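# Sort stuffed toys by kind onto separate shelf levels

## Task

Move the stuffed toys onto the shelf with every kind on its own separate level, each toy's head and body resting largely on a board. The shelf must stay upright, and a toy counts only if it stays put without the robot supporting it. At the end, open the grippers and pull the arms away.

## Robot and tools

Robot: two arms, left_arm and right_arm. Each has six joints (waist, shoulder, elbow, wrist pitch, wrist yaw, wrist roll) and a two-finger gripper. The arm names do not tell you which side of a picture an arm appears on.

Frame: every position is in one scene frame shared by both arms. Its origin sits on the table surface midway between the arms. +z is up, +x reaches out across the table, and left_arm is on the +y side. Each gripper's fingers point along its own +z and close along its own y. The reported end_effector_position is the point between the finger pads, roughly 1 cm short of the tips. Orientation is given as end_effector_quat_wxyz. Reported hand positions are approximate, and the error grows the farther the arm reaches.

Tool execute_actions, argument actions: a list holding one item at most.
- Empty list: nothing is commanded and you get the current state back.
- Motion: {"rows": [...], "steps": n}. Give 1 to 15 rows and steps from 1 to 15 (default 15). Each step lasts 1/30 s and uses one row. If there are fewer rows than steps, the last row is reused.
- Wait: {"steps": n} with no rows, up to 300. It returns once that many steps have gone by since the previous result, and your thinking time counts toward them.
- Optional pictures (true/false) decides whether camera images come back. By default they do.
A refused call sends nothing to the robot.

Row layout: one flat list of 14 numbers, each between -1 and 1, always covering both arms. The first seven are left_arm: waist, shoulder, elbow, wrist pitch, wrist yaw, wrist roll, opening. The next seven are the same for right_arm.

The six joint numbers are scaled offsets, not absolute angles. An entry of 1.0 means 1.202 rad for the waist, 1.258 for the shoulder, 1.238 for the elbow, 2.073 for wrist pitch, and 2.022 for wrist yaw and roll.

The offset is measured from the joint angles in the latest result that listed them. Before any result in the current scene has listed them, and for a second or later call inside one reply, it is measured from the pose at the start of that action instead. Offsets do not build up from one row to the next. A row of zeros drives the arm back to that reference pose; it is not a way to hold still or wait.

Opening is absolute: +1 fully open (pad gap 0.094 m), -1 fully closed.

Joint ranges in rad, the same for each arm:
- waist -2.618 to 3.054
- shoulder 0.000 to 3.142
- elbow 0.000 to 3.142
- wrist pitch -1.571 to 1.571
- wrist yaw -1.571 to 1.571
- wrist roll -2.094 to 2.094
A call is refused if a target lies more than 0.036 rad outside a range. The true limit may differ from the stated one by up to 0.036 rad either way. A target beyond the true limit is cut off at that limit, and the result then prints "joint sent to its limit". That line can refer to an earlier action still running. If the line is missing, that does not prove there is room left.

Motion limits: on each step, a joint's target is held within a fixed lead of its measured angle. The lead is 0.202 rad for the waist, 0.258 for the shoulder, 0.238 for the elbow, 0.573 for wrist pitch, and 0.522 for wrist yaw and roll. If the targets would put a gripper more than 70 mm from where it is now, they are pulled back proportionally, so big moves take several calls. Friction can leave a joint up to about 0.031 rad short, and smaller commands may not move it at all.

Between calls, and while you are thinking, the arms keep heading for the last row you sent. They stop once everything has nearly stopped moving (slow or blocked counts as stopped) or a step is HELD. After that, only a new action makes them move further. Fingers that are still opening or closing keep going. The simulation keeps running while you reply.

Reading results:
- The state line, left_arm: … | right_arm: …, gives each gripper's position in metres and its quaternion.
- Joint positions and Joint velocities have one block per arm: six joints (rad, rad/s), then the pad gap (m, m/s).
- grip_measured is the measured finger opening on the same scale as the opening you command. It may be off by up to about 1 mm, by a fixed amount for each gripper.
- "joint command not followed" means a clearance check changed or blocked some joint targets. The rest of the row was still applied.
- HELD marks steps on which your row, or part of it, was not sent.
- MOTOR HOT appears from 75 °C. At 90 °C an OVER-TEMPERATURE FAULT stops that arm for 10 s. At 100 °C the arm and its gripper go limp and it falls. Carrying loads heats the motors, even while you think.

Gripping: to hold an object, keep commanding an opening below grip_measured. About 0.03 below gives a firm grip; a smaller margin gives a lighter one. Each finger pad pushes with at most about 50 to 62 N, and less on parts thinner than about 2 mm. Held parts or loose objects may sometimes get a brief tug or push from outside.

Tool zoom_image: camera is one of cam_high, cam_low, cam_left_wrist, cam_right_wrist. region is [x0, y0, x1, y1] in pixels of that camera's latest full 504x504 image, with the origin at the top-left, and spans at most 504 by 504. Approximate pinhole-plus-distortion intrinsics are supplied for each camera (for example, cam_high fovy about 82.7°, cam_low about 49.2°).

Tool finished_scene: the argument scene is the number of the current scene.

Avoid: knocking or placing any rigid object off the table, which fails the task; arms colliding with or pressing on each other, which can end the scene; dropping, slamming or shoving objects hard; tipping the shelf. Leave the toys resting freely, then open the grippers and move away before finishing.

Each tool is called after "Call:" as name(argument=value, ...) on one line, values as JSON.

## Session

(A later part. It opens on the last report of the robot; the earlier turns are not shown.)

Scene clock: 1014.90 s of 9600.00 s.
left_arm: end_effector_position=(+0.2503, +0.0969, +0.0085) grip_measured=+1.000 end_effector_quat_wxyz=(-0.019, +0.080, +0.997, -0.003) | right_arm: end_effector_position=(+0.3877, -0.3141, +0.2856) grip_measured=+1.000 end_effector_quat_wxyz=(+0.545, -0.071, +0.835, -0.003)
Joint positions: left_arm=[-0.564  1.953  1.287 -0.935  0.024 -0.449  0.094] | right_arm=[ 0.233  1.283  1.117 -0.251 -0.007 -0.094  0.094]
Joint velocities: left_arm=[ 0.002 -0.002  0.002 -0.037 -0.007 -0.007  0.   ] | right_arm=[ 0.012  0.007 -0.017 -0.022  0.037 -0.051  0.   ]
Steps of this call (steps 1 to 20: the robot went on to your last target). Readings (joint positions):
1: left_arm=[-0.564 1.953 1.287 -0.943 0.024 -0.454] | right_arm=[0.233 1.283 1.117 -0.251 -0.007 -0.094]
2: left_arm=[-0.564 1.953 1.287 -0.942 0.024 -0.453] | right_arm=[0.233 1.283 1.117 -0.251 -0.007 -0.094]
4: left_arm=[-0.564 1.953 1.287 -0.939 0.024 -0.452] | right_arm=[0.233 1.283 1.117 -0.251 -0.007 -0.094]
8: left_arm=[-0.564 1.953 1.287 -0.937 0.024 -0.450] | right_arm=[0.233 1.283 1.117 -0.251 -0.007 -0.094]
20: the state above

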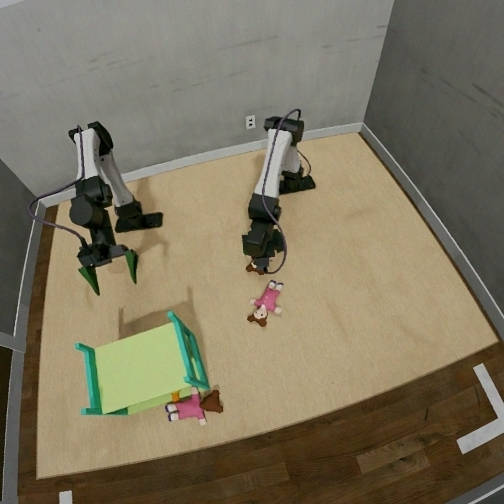

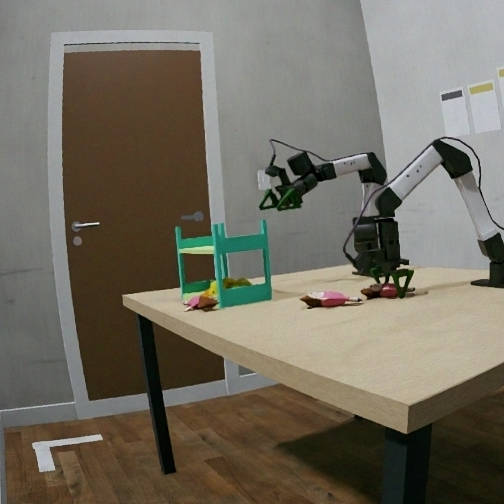

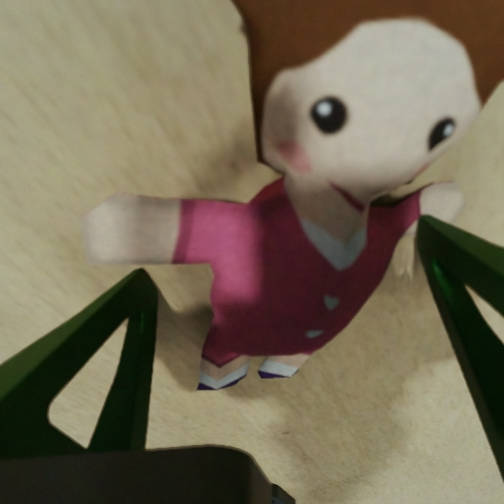

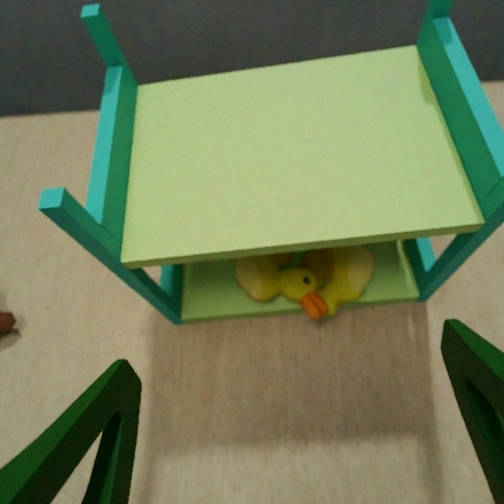

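Call:
execute_actions(actions=[{"rows":[[0,0,0,0,0,0,0.3,0,0,0,0,0,0,1],[0,0,0,0,0,0,-0.3,0,0,0,0,0,0,1],[0,0,0,0,0,0,-0.92,0,0,0,0,0,0,1]],"steps":15}])

Call:
execute_actions(actions=[{"rows":[[0,0,0,0,0,0,-0.92,0,0,0,0,0,0,1],[0,0,0,0,0,0,-0.92,0,0,0,0,0,0,1],[0,0,0,0,0,0,-0.92,0,0,0,0,0,0,1],[0,-0.1,0.1,0,0,0,-0.92,0,0,0,0,0,0,1],[0,-0.1,0.25,-0.05,0,0,-0.92,0,0,0,0,0,0,1],[0,-0.05,0.45,-0.1,0,0,-0.92,0,0,0,0,0,0,1],[-0.1,0.05,0.65,-0.17,0,0,-0.92,0,0,0,0,0,0,1],[-0.25,0.2,0.73,-0.21,0,0,-0.92,0,0,0,0,0,0,1]],"steps":15}])

Call:
execute_actions(actions=[{"steps":30}])

Scene clock: 1030.00 s of 9600.00 s.
left_arm: end_effector_position=(+0.2496, +0.0954, +0.0088) grip_measured=-0.910 end_effector_quat_wxyz=(-0.021, +0.080, +0.997, -0.007) | right_arm: end_effector_position=(+0.3877, -0.3141, +0.2856) grip_measured=+1.000 end_effector_quat_wxyz=(+0.545, -0.071, +0.835, -0.003)
Joint positions: left_arm=[-0.564  1.953  1.287 -0.935  0.034 -0.449  0.004] | right_arm=[ 0.233  1.283  1.117 -0.251 -0.007 -0.094  0.094]
Joint velocities: left_arm=[ 0.002  0.007  0.007 -0.022 -0.037  0.022 -0.001] | right_arm=[-0.002 -0.002 -0.012  0.007  0.007 -0.081  0.   ]
Steps of this call (steps 1 to 15: the robot went on to your last target; steps 16 to 90: nothing new was sent; then 11.60 s passed at rest; steps 91 to 105: all 15 steps of this action). Readings (joint positions):
91: left_arm=[-0.564 1.953 1.287 -0.935 0.025 -0.449] | right_arm=[0.233 1.283 1.117 -0.251 -0.007 -0.094]
92: left_arm=[-0.564 1.953 1.287 -0.935 0.027 -0.449] | right_arm=[0.233 1.283 1.117 -0.251 -0.007 -0.094]
94: left_arm=[-0.564 1.953 1.287 -0.935 0.028 -0.449] | right_arm=[0.233 1.283 1.117 -0.251 -0.007 -0.094]
98: left_arm=[-0.564 1.953 1.287 -0.935 0.030 -0.449] | right_arm=[0.233 1.283 1.117 -0.251 -0.007 -0.094]
105: the state above

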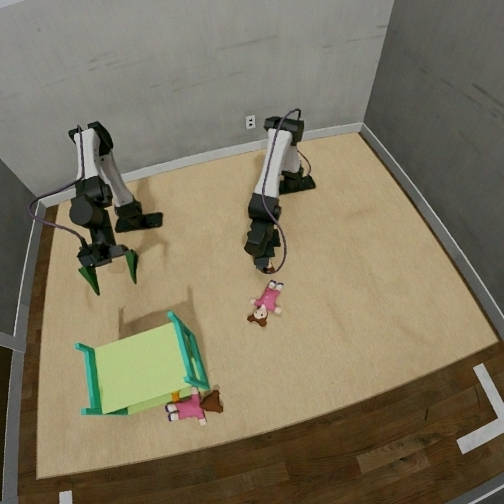

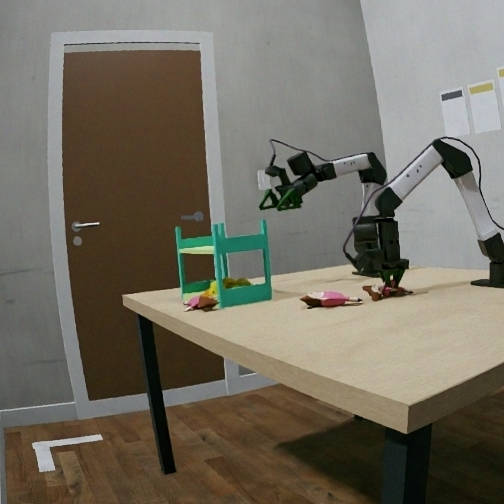

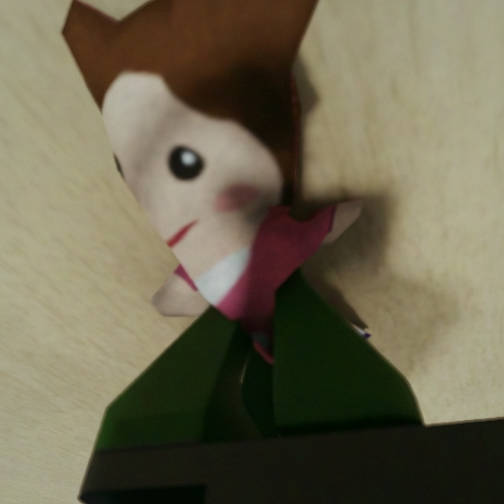

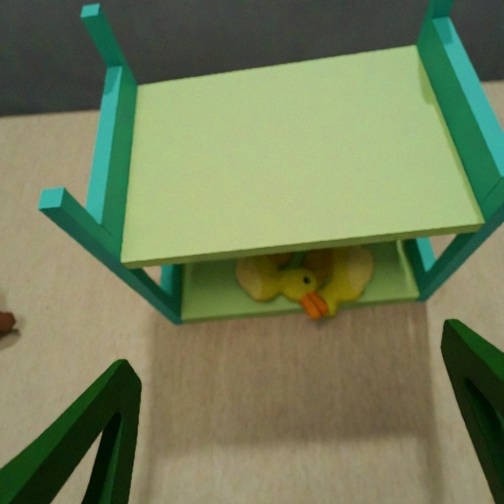

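Scene clock: 1030.50 s of 9600.00 s.
left_arm: end_effector_position=(+0.2401, -0.0770, +0.0828) grip_measured=-0.910 end_effector_quat_wxyz=(+0.020, +0.241, +0.970, -0.040) | right_arm: end_effector_position=(+0.3877, -0.3141, +0.2856) grip_measured=+1.000 end_effector_quat_wxyz=(+0.545, -0.071, +0.835, -0.003)
Joint positions: left_arm=[-0.89   2.251  2.047 -1.285  0.036 -0.45   0.004] | right_arm=[ 0.233  1.283  1.117 -0.251 -0.007 -0.094  0.094]
Joint velocities: left_arm=[-0.549  0.222  1.751 -0.403  0.198 -0.037 -0.001] | right_arm=[-0.017  0.007 -0.012  0.007 -0.007  0.007  0.   ]
Steps of this call (steps 1 to 15: all 15 steps of this action). Readings (joint positions):
1: left_arm=[-0.564 1.953 1.287 -0.935 0.035 -0.449] | right_arm=[0.233 1.283 1.117 -0.251 -0.007 -0.094]
2: left_arm=[-0.564 1.953 1.287 -0.935 0.035 -0.449] | right_arm=[0.233 1.283 1.117 -0.251 -0.007 -0.094]
4: left_arm=[-0.564 1.945 1.297 -0.940 0.035 -0.449] | right_arm=[0.233 1.283 1.117 -0.251 -0.007 -0.094]
8: left_arm=[-0.599 1.976 1.530 -1.107 0.021 -0.450] | right_arm=[0.233 1.283 1.117 -0.251 -0.007 -0.094]
15: the state above

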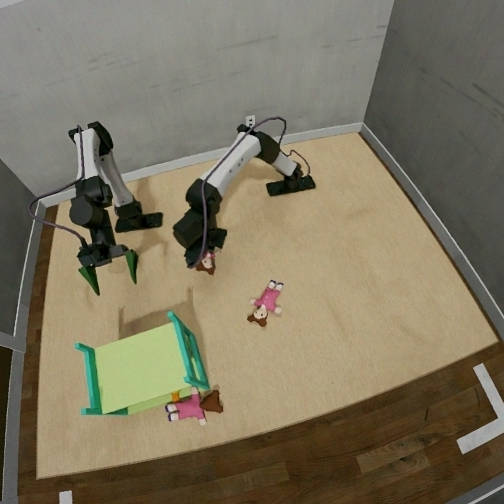

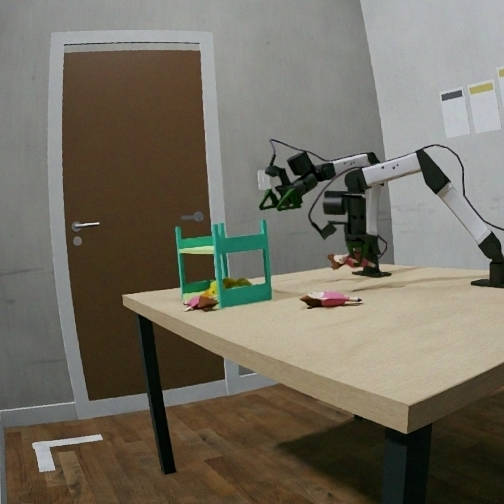

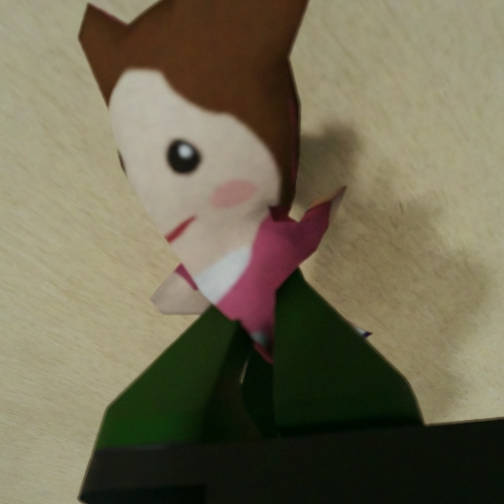

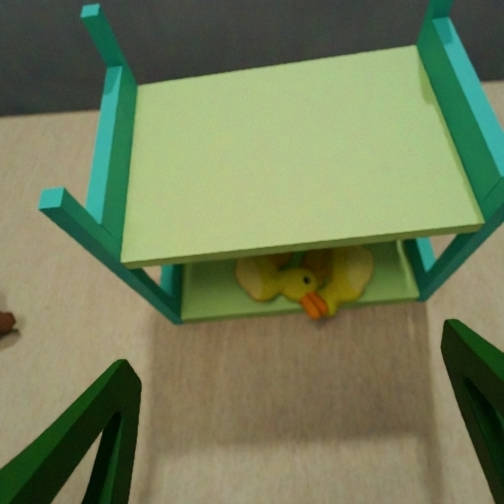

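Scene clock: 1031.50 s of 9600.00 s.
left_arm: end_effector_position=(+0.2566, -0.0776, +0.1402) grip_measured=-0.911 end_effector_quat_wxyz=(+0.061, +0.227, +0.969, -0.073) | right_arm: end_effector_position=(+0.3877, -0.3141, +0.2856) grip_measured=+1.000 end_effector_quat_wxyz=(+0.545, -0.071, +0.835, -0.003)
Joint positions: left_arm=[-0.862  2.204  2.185 -1.364  0.038 -0.45   0.004] | right_arm=[ 0.233  1.283  1.117 -0.251 -0.007 -0.094  0.094]
Joint velocities: left_arm=[-0.007 -0.027 -0.007 -0.022 -0.022  0.037  0.   ] | right_arm=[-0.007  0.022 -0.007  0.037 -0.051 -0.022  0.   ]
Steps of this call (steps 1 to 30: the robot went on to your last target). Readings (joint positions):
1: left_arm=[-0.902 2.252 2.096 -1.293 0.040 -0.450] | right_arm=[0.233 1.283 1.117 -0.251 -0.007 -0.094]
2: left_arm=[-0.905 2.244 2.132 -1.298 0.043 -0.450] | right_arm=[0.233 1.283 1.117 -0.251 -0.007 -0.094]
4: left_arm=[-0.895 2.217 2.171 -1.308 0.044 -0.450] | right_arm=[0.233 1.283 1.117 -0.251 -0.007 -0.094]
8: left_arm=[-0.865 2.195 2.185 -1.334 0.039 -0.450] | right_arm=[0.233 1.283 1.117 -0.251 -0.007 -0.094]
30: the state above
All arms were judged still, so your last target was given up. Only a new action makes them travel on or press farther. Fingers that are still opening or closing keep moving.

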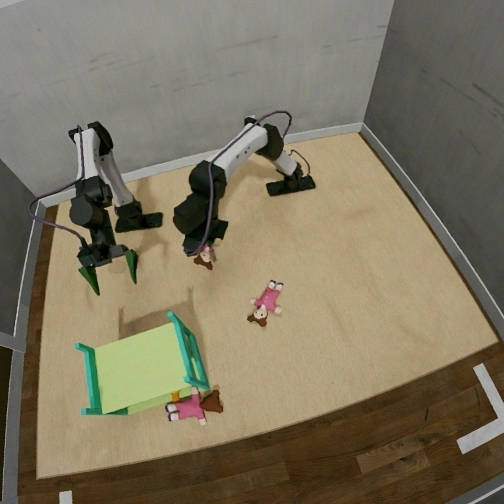

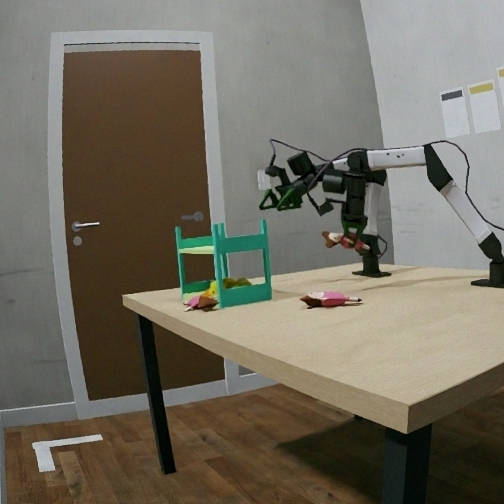

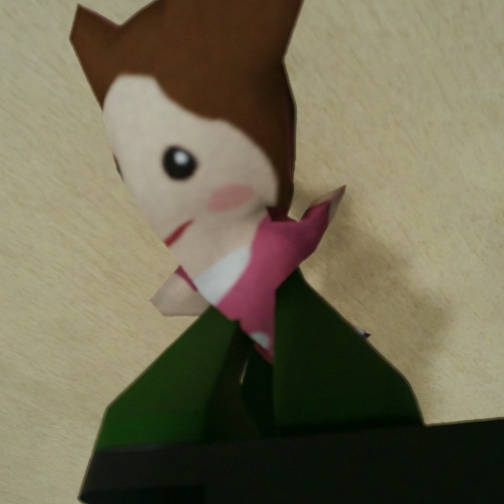

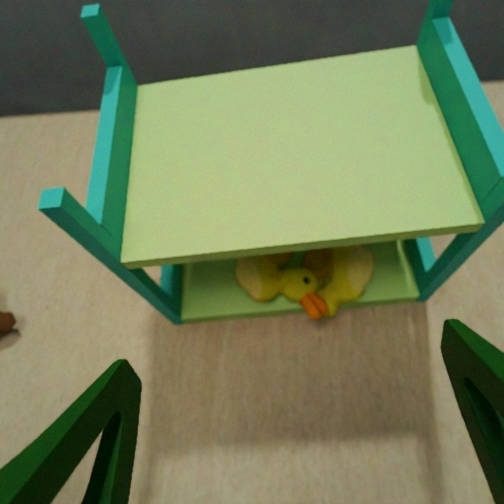

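Call:
execute_actions(actions=[{"rows":[[0,0,0,0,0,-0.59,-0.92,0,0,0,0,0,0,1]],"steps":15}])

Call:
execute_actions(actions=[{"rows":[[0,0,0,0,0,-0.2,-0.92,0,0,0,0,0,0,1],[0,0,0,0,0,-0.2,-0.92,0,0,0,0,0,0,1],[0,0,0,0,0,-0.2,-0.92,0,0,0,0,0,0,1],[0,0.07,0,0,0,-0.2,-0.92,0,0,0,0,0,0,1],[0,0.14,0,0,0,-0.2,-0.92,0,0,0,0,0,0,1],[0,0.2,0,0,0,-0.2,-0.92,0,0,0,0,0,0,1]],"steps":15}])

Call:
execute_actions(actions=[{"steps":15}])

Scene clock: 1041.07 s of 9600.00 s.
left_arm: end_effector_position=(+0.2565, -0.0775, +0.1401) grip_measured=-0.910 end_effector_quat_wxyz=(+0.014, -0.311, +0.945, -0.094) | right_arm: end_effector_position=(+0.3877, -0.3141, +0.2856) grip_measured=+1.000 end_effector_quat_wxyz=(+0.545, -0.071, +0.835, -0.003)
Joint positions: left_arm=[-0.862  2.204  2.185 -1.365  0.038 -1.547  0.004] | right_arm=[ 0.233  1.283  1.117 -0.251 -0.007 -0.094  0.094]
Joint velocities: left_arm=[-0.007  0.022 -0.002  0.022 -0.022 -0.696  0.   ] | right_arm=[-0.012  0.022  0.002 -0.066 -0.037  0.007  0.   ]
Steps of this call (steps 1 to 90: nothing new was sent; then 6.07 s passed at rest; steps 91 to 105: all 15 steps of this action). Readings (joint positions):
91: left_arm=[-0.862 2.204 2.185 -1.365 0.038 -0.518] | right_arm=[0.233 1.283 1.117 -0.251 -0.007 -0.094]
92: left_arm=[-0.862 2.204 2.185 -1.365 0.038 -0.618] | right_arm=[0.233 1.283 1.117 -0.251 -0.007 -0.094]
94: left_arm=[-0.862 2.204 2.185 -1.365 0.038 -0.813] | right_arm=[0.233 1.283 1.117 -0.251 -0.007 -0.094]
98: left_arm=[-0.862 2.204 2.185 -1.365 0.038 -1.203] | right_arm=[0.233 1.283 1.117 -0.251 -0.007 -0.094]
105: the state above

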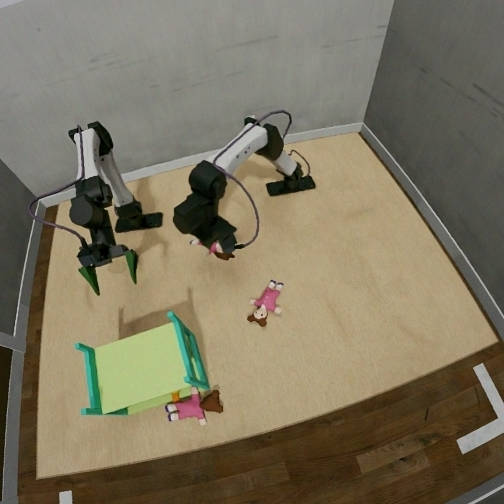

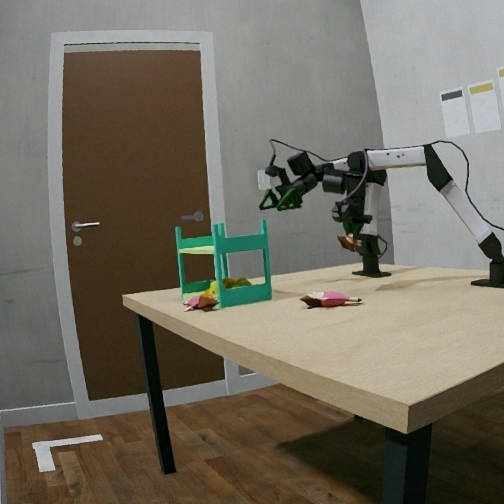

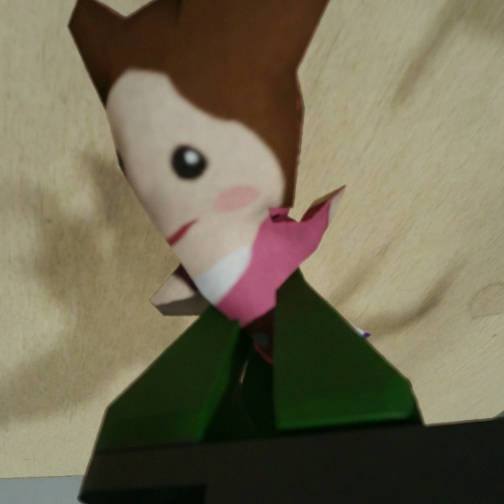

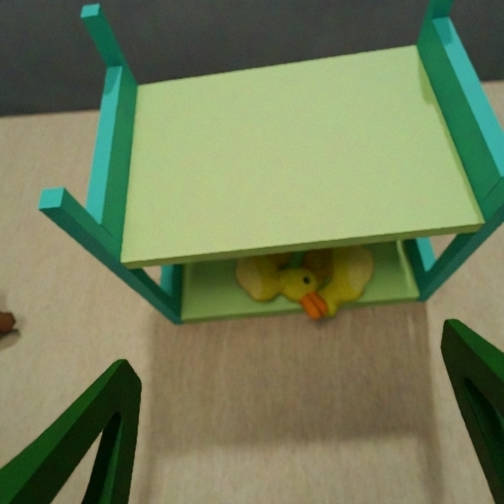

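Scene clock: 1041.57 s of 9600.00 s.
left_arm: end_effector_position=(+0.2503, -0.0698, +0.0171) grip_measured=-0.911 end_effector_quat_wxyz=(-0.026, -0.489, +0.871, +0.040) | right_arm: end_effector_position=(+0.3877, -0.3141, +0.2856) grip_measured=+1.000 end_effector_quat_wxyz=(+0.545, -0.071, +0.835, -0.003)
Joint positions: left_arm=[-0.861  2.476  2.178 -1.359  0.039 -1.927  0.004] | right_arm=[ 0.233  1.283  1.117 -0.251 -0.007 -0.094  0.094]
Joint velocities: left_arm=[-0.012 -0.232  0.007 -0.022 -0.051 -0.198 -0.   ] | right_arm=[-0.012  0.022 -0.007  0.022  0.022 -0.037  0.   ]
Steps of this call (steps 1 to 15: all 15 steps of this action). Readings (joint positions):
1: left_arm=[-0.862 2.204 2.185 -1.365 0.038 -1.606] | right_arm=[0.233 1.283 1.117 -0.251 -0.007 -0.094]
2: left_arm=[-0.862 2.204 2.185 -1.365 0.038 -1.675] | right_arm=[0.233 1.283 1.117 -0.251 -0.007 -0.094]
4: left_arm=[-0.862 2.212 2.186 -1.366 0.038 -1.773] | right_arm=[0.233 1.283 1.117 -0.251 -0.007 -0.094]
8: left_arm=[-0.862 2.336 2.198 -1.363 0.038 -1.861] | right_arm=[0.233 1.283 1.117 -0.251 -0.007 -0.094]
15: the state above

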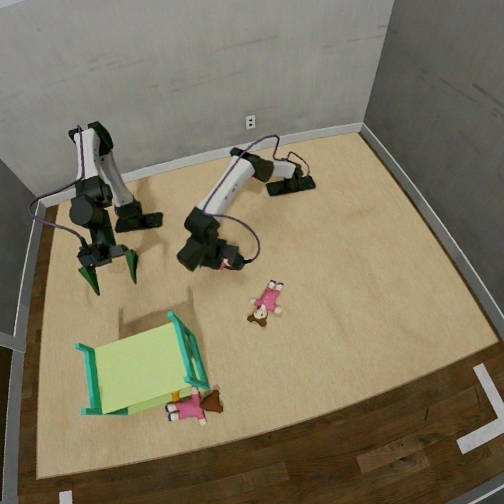

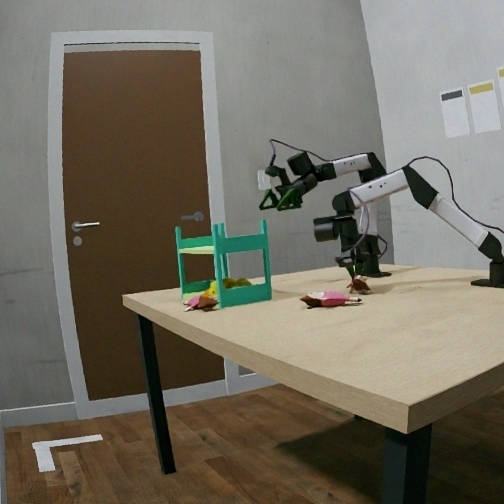

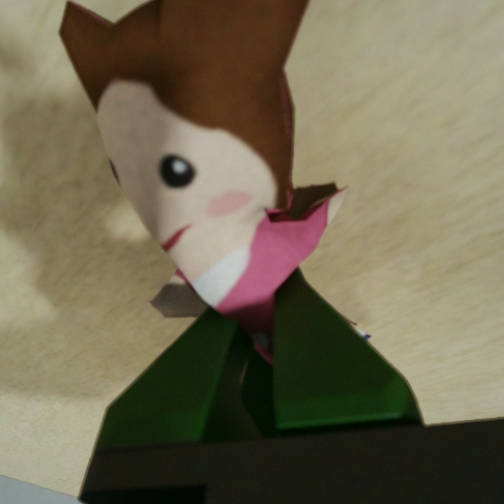

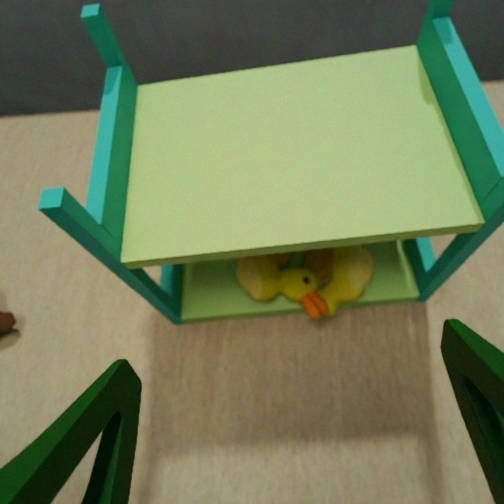

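Scene clock: 1042.07 s of 9600.00 s.
left_arm: end_effector_position=(+0.2509, -0.0706, +0.0216) grip_measured=-0.911 end_effector_quat_wxyz=(-0.025, -0.496, +0.867, +0.035) | right_arm: end_effector_position=(+0.3877, -0.3141, +0.2856) grip_measured=+1.000 end_effector_quat_wxyz=(+0.545, -0.071, +0.835, -0.003)
Joint positions: left_arm=[-0.861  2.466  2.178 -1.359  0.039 -1.944  0.004] | right_arm=[ 0.233  1.283  1.117 -0.251 -0.007 -0.094  0.094]
Joint velocities: left_arm=[ 0.007  0.007 -0.017 -0.037  0.037 -0.081  0.   ] | right_arm=[-0.007 -0.007 -0.002 -0.066 -0.037 -0.022  0.   ]
Steps of this call (steps 1 to 15: the robot went on to your last target). Readings (joint positions):
1: left_arm=[-0.861 2.470 2.178 -1.359 0.039 -1.931] | right_arm=[0.233 1.283 1.117 -0.251 -0.007 -0.094]
2: left_arm=[-0.861 2.466 2.178 -1.359 0.039 -1.933] | right_arm=[0.233 1.283 1.117 -0.251 -0.007 -0.094]
4: left_arm=[-0.861 2.466 2.178 -1.359 0.039 -1.937] | right_arm=[0.233 1.283 1.117 -0.251 -0.007 -0.094]
8: left_arm=[-0.861 2.466 2.178 -1.359 0.039 -1.942] | right_arm=[0.233 1.283 1.117 -0.251 -0.007 -0.094]
15: the state above

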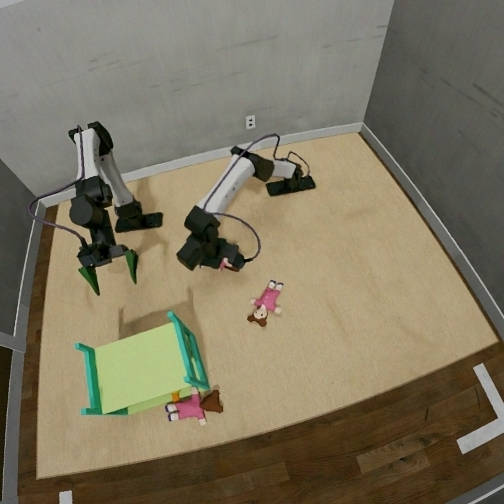

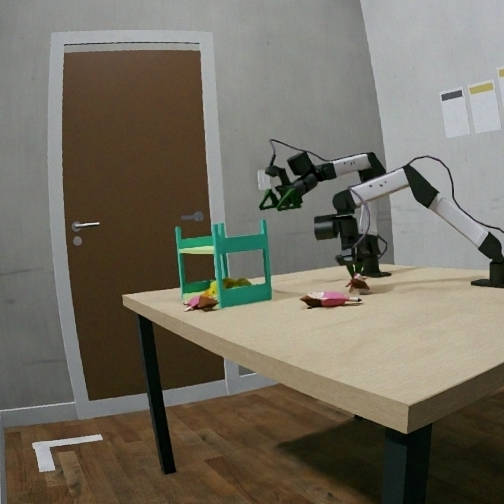

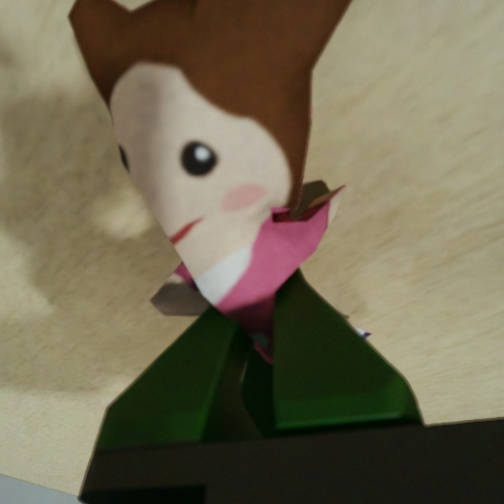

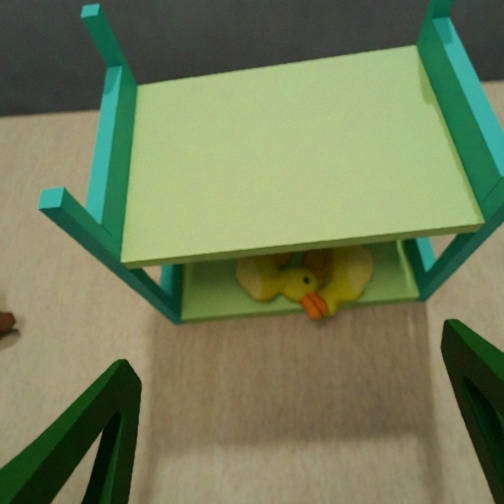

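Call:
execute_actions(actions=[{"rows":[[0,0,0,0,0,0,1,0,0,0,0,0,0,1],[0,0,0,0,0,0,1,0,0,0,0,0,0,1],[0,0,0,0,0,0,1,0,0,0,0,0,0,1],[0,0,0,0,0,0,1,0,0,0,0,0,0,1],[0,0,0,0,0,0,1,0,0,0,0,0,0,1],[0,0,0,0,0,0,1,0,0,0,0,0,0,1],[0,-0.15,0,0,0,0,1,0,0,0,0,0,0,1],[0,-0.3,0,0,0,0,1,0,0,0,0,0,0,1],[0.2,-0.5,0,0,0,0,1,0,0,0,0,0,0,1],[0.5,-0.6,-0.2,0,0,0.4,1,0,0,0,0,0,0,1],[0.8,-0.65,-0.3,0,0,0.4,1,0,0,0,0,0,0,1]],"steps":15}])

Call:
execute_actions(actions=[{"steps":25}])

Scene clock: 1051.00 s of 9600.00 s.
left_arm: end_effector_position=(+0.2865, +0.0189, +0.1093) grip_measured=+1.000 end_effector_quat_wxyz=(-0.013, -0.433, +0.901, -0.032) | right_arm: end_effector_position=(+0.3877, -0.3141, +0.2856) grip_measured=+1.000 end_effector_quat_wxyz=(+0.545, -0.071, +0.835, -0.003)
Joint positions: left_arm=[-0.657  2.104  1.919 -1.338  0.05  -1.6    0.094] | right_arm=[ 0.233  1.283  1.117 -0.251 -0.007 -0.094  0.094]
Joint velocities: left_arm=[ 1.292 -1.355 -0.93  -0.037  0.022  1.751  0.   ] | right_arm=[-0.002 -0.027 -0.012  0.007  0.066 -0.037  0.   ]
Steps of this call (steps 1 to 15: the robot went on to your last target; steps 16 to 90: nothing new was sent; then 5.43 s passed at rest; steps 91 to 105: all 15 steps of this action). Readings (joint positions):
91: left_arm=[-0.861 2.466 2.178 -1.359 0.039 -1.945] | right_arm=[0.233 1.283 1.117 -0.251 -0.007 -0.094]
92: left_arm=[-0.861 2.466 2.178 -1.359 0.039 -1.945] | right_arm=[0.233 1.283 1.117 -0.251 -0.007 -0.094]
94: left_arm=[-0.861 2.466 2.178 -1.359 0.039 -1.945] | right_arm=[0.233 1.283 1.117 -0.251 -0.007 -0.094]
98: left_arm=[-0.861 2.433 2.163 -1.356 0.039 -1.945] | right_arm=[0.233 1.283 1.117 -0.251 -0.007 -0.094]
105: the state above

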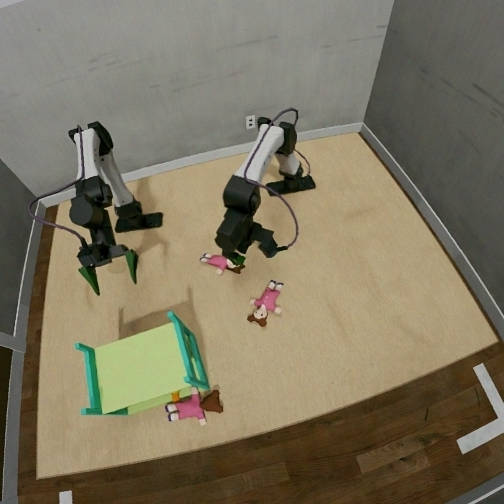

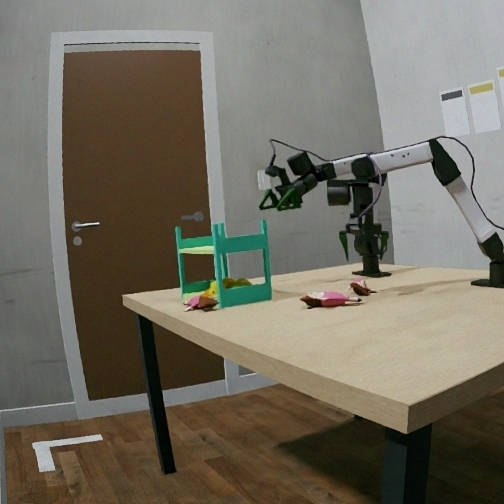

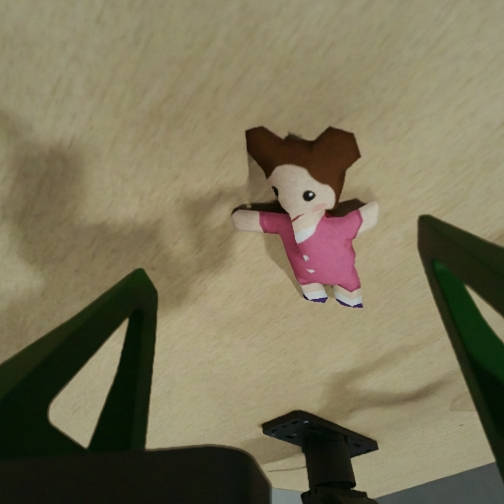

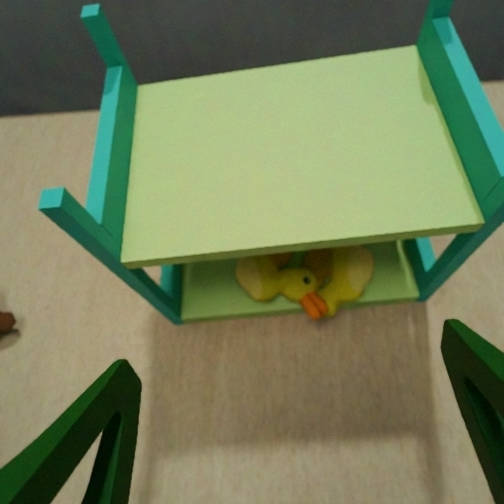

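Scene clock: 1051.83 s of 9600.00 s.
left_arm: end_effector_position=(+0.3368, +0.3117, +0.2525) grip_measured=+1.000 end_effector_quat_wxyz=(+0.161, -0.553, +0.809, -0.115) | right_arm: end_effector_position=(+0.3877, -0.3141, +0.2856) grip_measured=+1.000 end_effector_quat_wxyz=(+0.545, -0.071, +0.835, -0.003)
Joint positions: left_arm=[ 0.106  1.641  1.818 -1.352  0.032 -1.146  0.094] | right_arm=[ 0.233  1.283  1.117 -0.251 -0.007 -0.094  0.094]
Joint velocities: left_arm=[-0.012 -0.012 -0.017  0.022 -0.022 -0.007  0.   ] | right_arm=[ 0.002 -0.012  0.022  0.007  0.037  0.022  0.   ]
Steps of this call (steps 1 to 25: the robot went on to your last target). Readings (joint positions):
1: left_arm=[-0.610 2.058 1.893 -1.340 0.049 -1.546] | right_arm=[0.233 1.283 1.117 -0.251 -0.007 -0.094]
2: left_arm=[-0.562 2.012 1.874 -1.340 0.049 -1.498] | right_arm=[0.233 1.283 1.117 -0.251 -0.007 -0.094]
4: left_arm=[-0.469 1.921 1.852 -1.341 0.047 -1.420] | right_arm=[0.233 1.283 1.117 -0.251 -0.007 -0.094]
8: left_arm=[-0.271 1.743 1.838 -1.340 0.046 -1.298] | right_arm=[0.233 1.283 1.117 -0.251 -0.007 -0.094]
25: the state above

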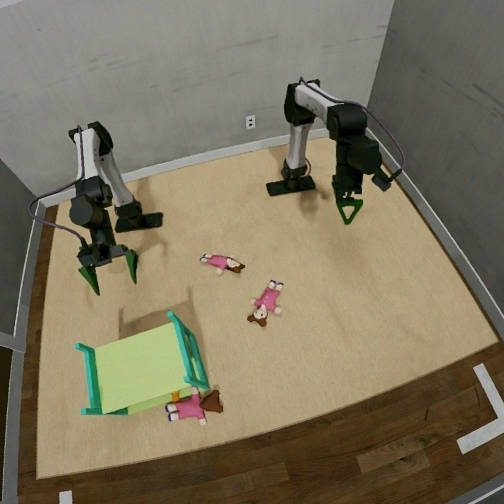

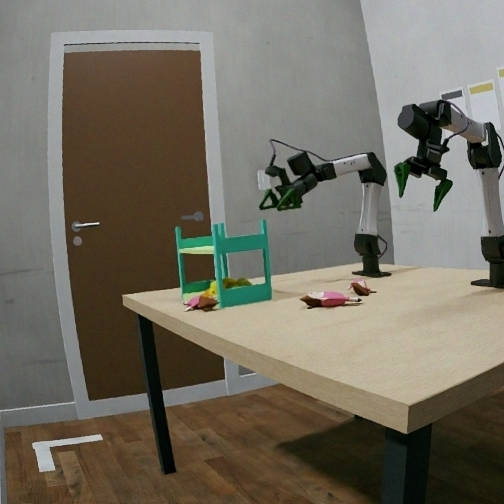

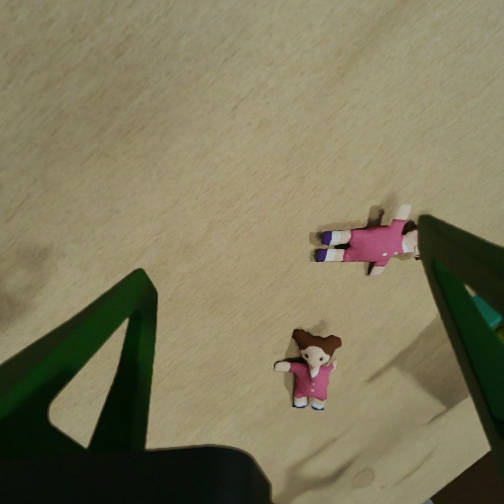

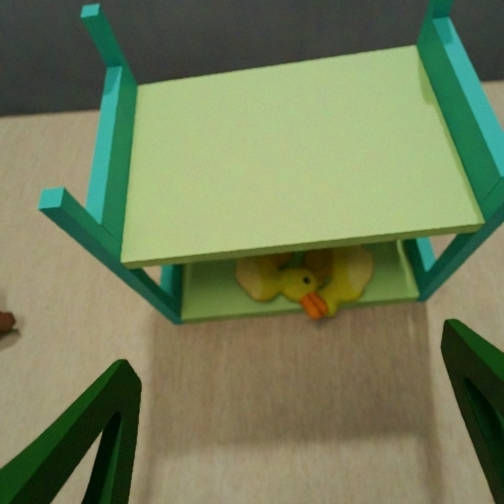

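Call:
execute_actions(actions=[{"rows":[[0,0,0,0,0,0,1,0.3,0,0,-0.2,0,-0.127,1],[0,0,0,0,0,0,1,0.588,0,0.1,-0.434,0,-0.127,1],[0,0,0,0,0,0,1,0.588,0.2,0.25,-0.434,0,-0.127,1],[0,0,0,0,0,0,1,0.588,0.4,0.4,-0.434,0,-0.127,1],[0,0,0,0,0,0,1,0.588,0.61,0.47,-0.434,0,-0.127,1]],"steps":15}])

Call:
execute_actions(actions=[{"steps":40}])

Scene clock: 1061.50 s of 9600.00 s.
left_arm: end_effector_position=(+0.3367, +0.3116, +0.2524) grip_measured=+1.000 end_effector_quat_wxyz=(+0.161, -0.552, +0.810, -0.115) | right_arm: end_effector_position=(+0.2960, -0.0521, +0.0932) grip_measured=+1.000 end_effector_quat_wxyz=(+0.122, -0.494, +0.860, +0.025)
Joint positions: left_arm=[ 0.106  1.641  1.818 -1.352  0.033 -1.142  0.094] | right_arm=[ 0.891  1.995  1.665 -0.992  0.002 -0.314  0.094]
Joint velocities: left_arm=[-0.012  0.012 -0.012 -0.007  0.022  0.037  0.   ] | right_arm=[ 0.974  1.297  0.144 -0.755 -0.081 -0.168  0.   ]
Steps of this call (steps 1 to 30: the robot went on to your last target; steps 31 to 90: nothing new was sent; then 6.17 s passed at rest; steps 91 to 105: all 15 steps of this action). Readings (joint positions):
91: left_arm=[0.106 1.641 1.818 -1.352 0.033 -1.142] | right_arm=[0.248 1.283 1.118 -0.276 0.002 -0.117]
92: left_arm=[0.106 1.641 1.818 -1.352 0.033 -1.142] | right_arm=[0.286 1.283 1.133 -0.349 0.008 -0.150]
94: left_arm=[0.106 1.641 1.818 -1.352 0.033 -1.142] | right_arm=[0.391 1.351 1.230 -0.537 0.007 -0.202]
98: left_arm=[0.106 1.641 1.818 -1.352 0.033 -1.142] | right_arm=[0.597 1.612 1.488 -0.814 0.005 -0.268]
105: the state above

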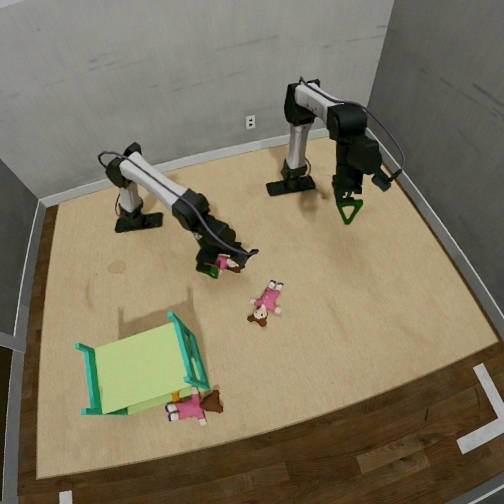

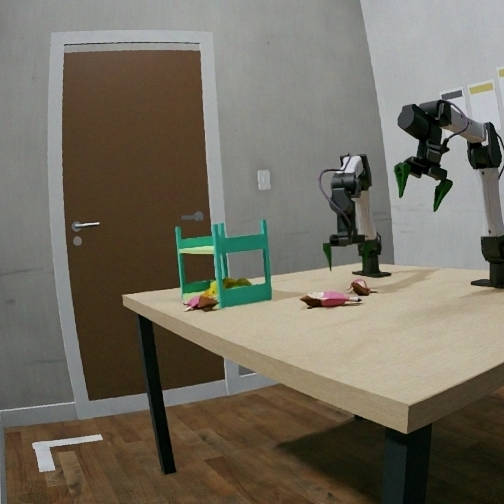

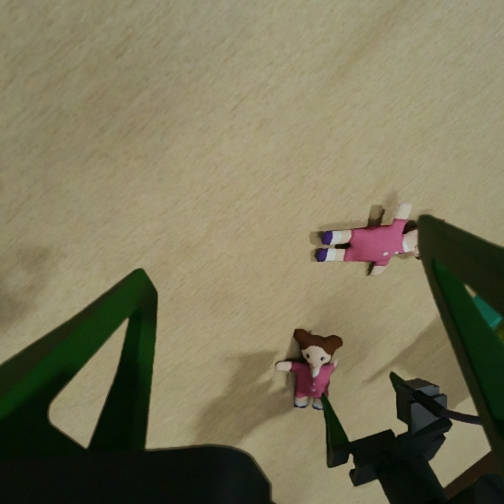

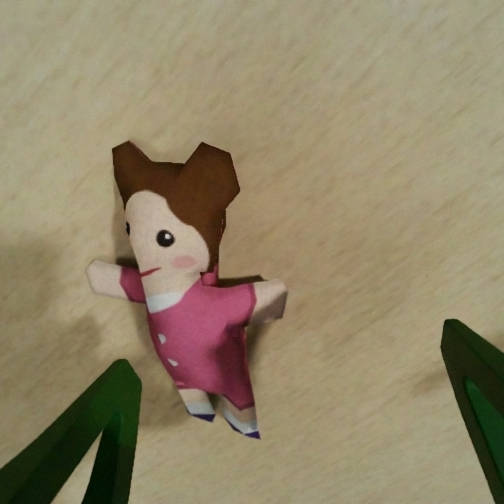

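Scene clock: 1062.83 s of 9600.00 s.
left_arm: end_effector_position=(+0.3367, +0.3116, +0.2524) grip_measured=+1.000 end_effector_quat_wxyz=(+0.161, -0.552, +0.810, -0.115) | right_arm: end_effector_position=(+0.2504, -0.0596, +0.0586) grip_measured=+1.000 end_effector_quat_wxyz=(+0.013, -0.534, +0.845, +0.007)
Joint positions: left_arm=[ 0.106  1.641  1.818 -1.352  0.033 -1.142  0.094] | right_arm=[ 0.949  2.07   1.667 -1.139 -0.008 -0.34   0.094]
Joint velocities: left_arm=[ 0.007  0.002 -0.007 -0.007  0.037 -0.007  0.   ] | right_arm=[-0.012 -0.022 -0.012  0.022 -0.022  0.051  0.   ]
Steps of this call (steps 1 to 30: the robot went on to your last target; steps 31 to 40: nothing new was sent). Readings (joint positions):
1: left_arm=[0.106 1.641 1.818 -1.352 0.033 -1.142] | right_arm=[0.921 2.034 1.667 -1.015 -0.001 -0.320]
2: left_arm=[0.106 1.641 1.818 -1.352 0.033 -1.142] | right_arm=[0.942 2.064 1.667 -1.041 -0.004 -0.324]
4: left_arm=[0.106 1.641 1.818 -1.352 0.033 -1.142] | right_arm=[0.960 2.093 1.667 -1.084 -0.008 -0.331]
8: left_arm=[0.106 1.641 1.818 -1.352 0.033 -1.142] | right_arm=[0.951 2.080 1.667 -1.121 -0.008 -0.336]
40: the state above
All arms were judged still, so your last target was given up. Only a new action makes them travel on or press farther. Fingers that are still opening or closing keep moving.

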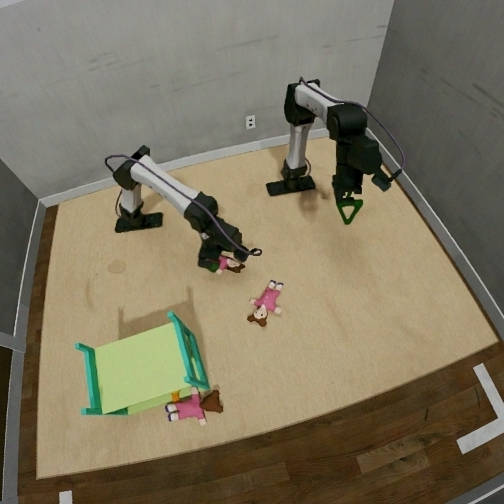

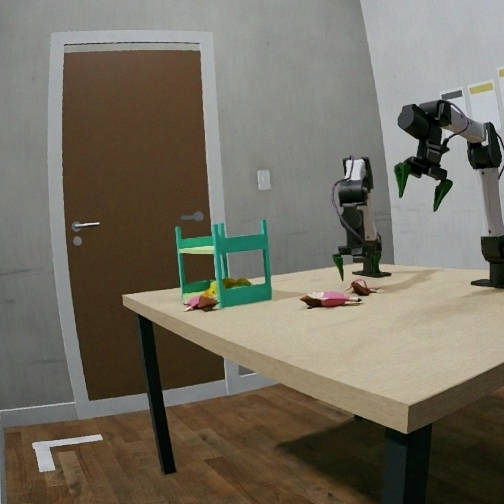

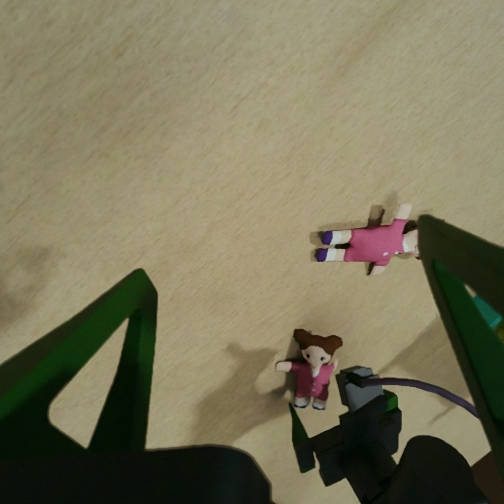

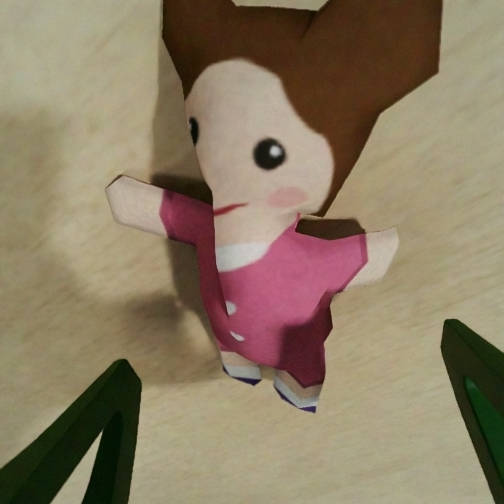

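Call:
execute_actions(actions=[{"rows":[[0,0,0,0,0,0,1,0,0.03,0,0.02,0,0,1],[0,0,0,0,0,0,1,0,0.06,0,0.02,0,0,1],[0,0,0,0,0,0,1,0,0.1,0,0.02,0,0,1]],"steps":15}])

Scene clock: 1072.47 s of 9600.00 s.
left_arm: end_effector_position=(+0.3367, +0.3116, +0.2524) grip_measured=+1.000 end_effector_quat_wxyz=(+0.161, -0.552, +0.810, -0.115) | right_arm: end_effector_position=(+0.2506, -0.0558, +0.0213) grip_measured=+1.000 end_effector_quat_wxyz=(-0.016, -0.537, +0.843, -0.001)
Joint positions: left_arm=[ 0.106  1.641  1.818 -1.352  0.033 -1.142  0.094] | right_arm=[ 0.956  2.172  1.674 -1.106 -0.004 -0.34   0.094]
Joint velocities: left_arm=[-0.002  0.007  0.002 -0.007  0.051 -0.051  0.   ] | right_arm=[ 0.007  0.007 -0.007  0.007  0.022 -0.066  0.   ]
Steps of this call (steps 1 to 90: nothing new was sent; then 6.13 s passed at rest; steps 91 to 105: all 15 steps of this action). Readings (joint positions):
91: left_arm=[0.106 1.641 1.818 -1.352 0.033 -1.142] | right_arm=[0.949 2.072 1.667 -1.137 -0.008 -0.340]
92: left_arm=[0.106 1.641 1.818 -1.352 0.033 -1.142] | right_arm=[0.949 2.078 1.667 -1.132 -0.008 -0.340]
94: left_arm=[0.106 1.641 1.818 -1.352 0.033 -1.142] | right_arm=[0.949 2.114 1.667 -1.120 -0.008 -0.340]
98: left_arm=[0.106 1.641 1.818 -1.352 0.033 -1.142] | right_arm=[0.956 2.168 1.674 -1.107 -0.004 -0.340]
105: the state above

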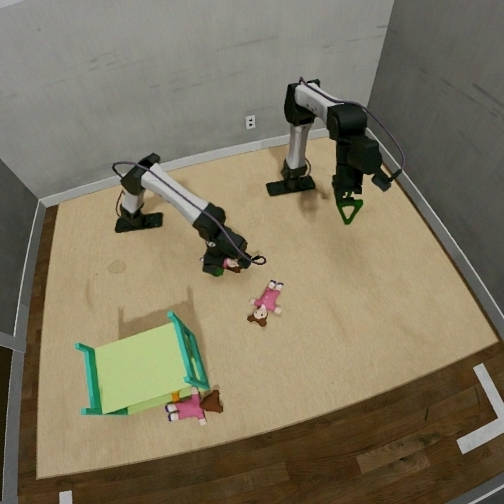

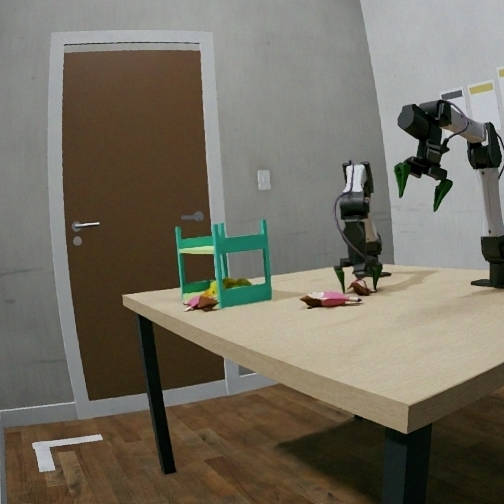

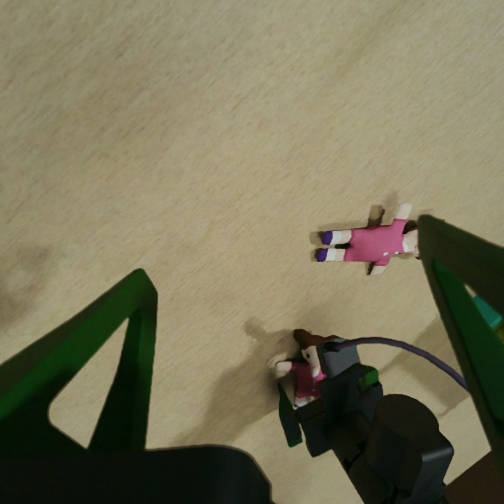

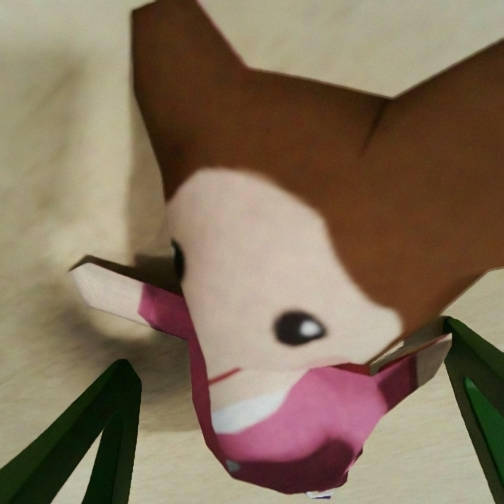

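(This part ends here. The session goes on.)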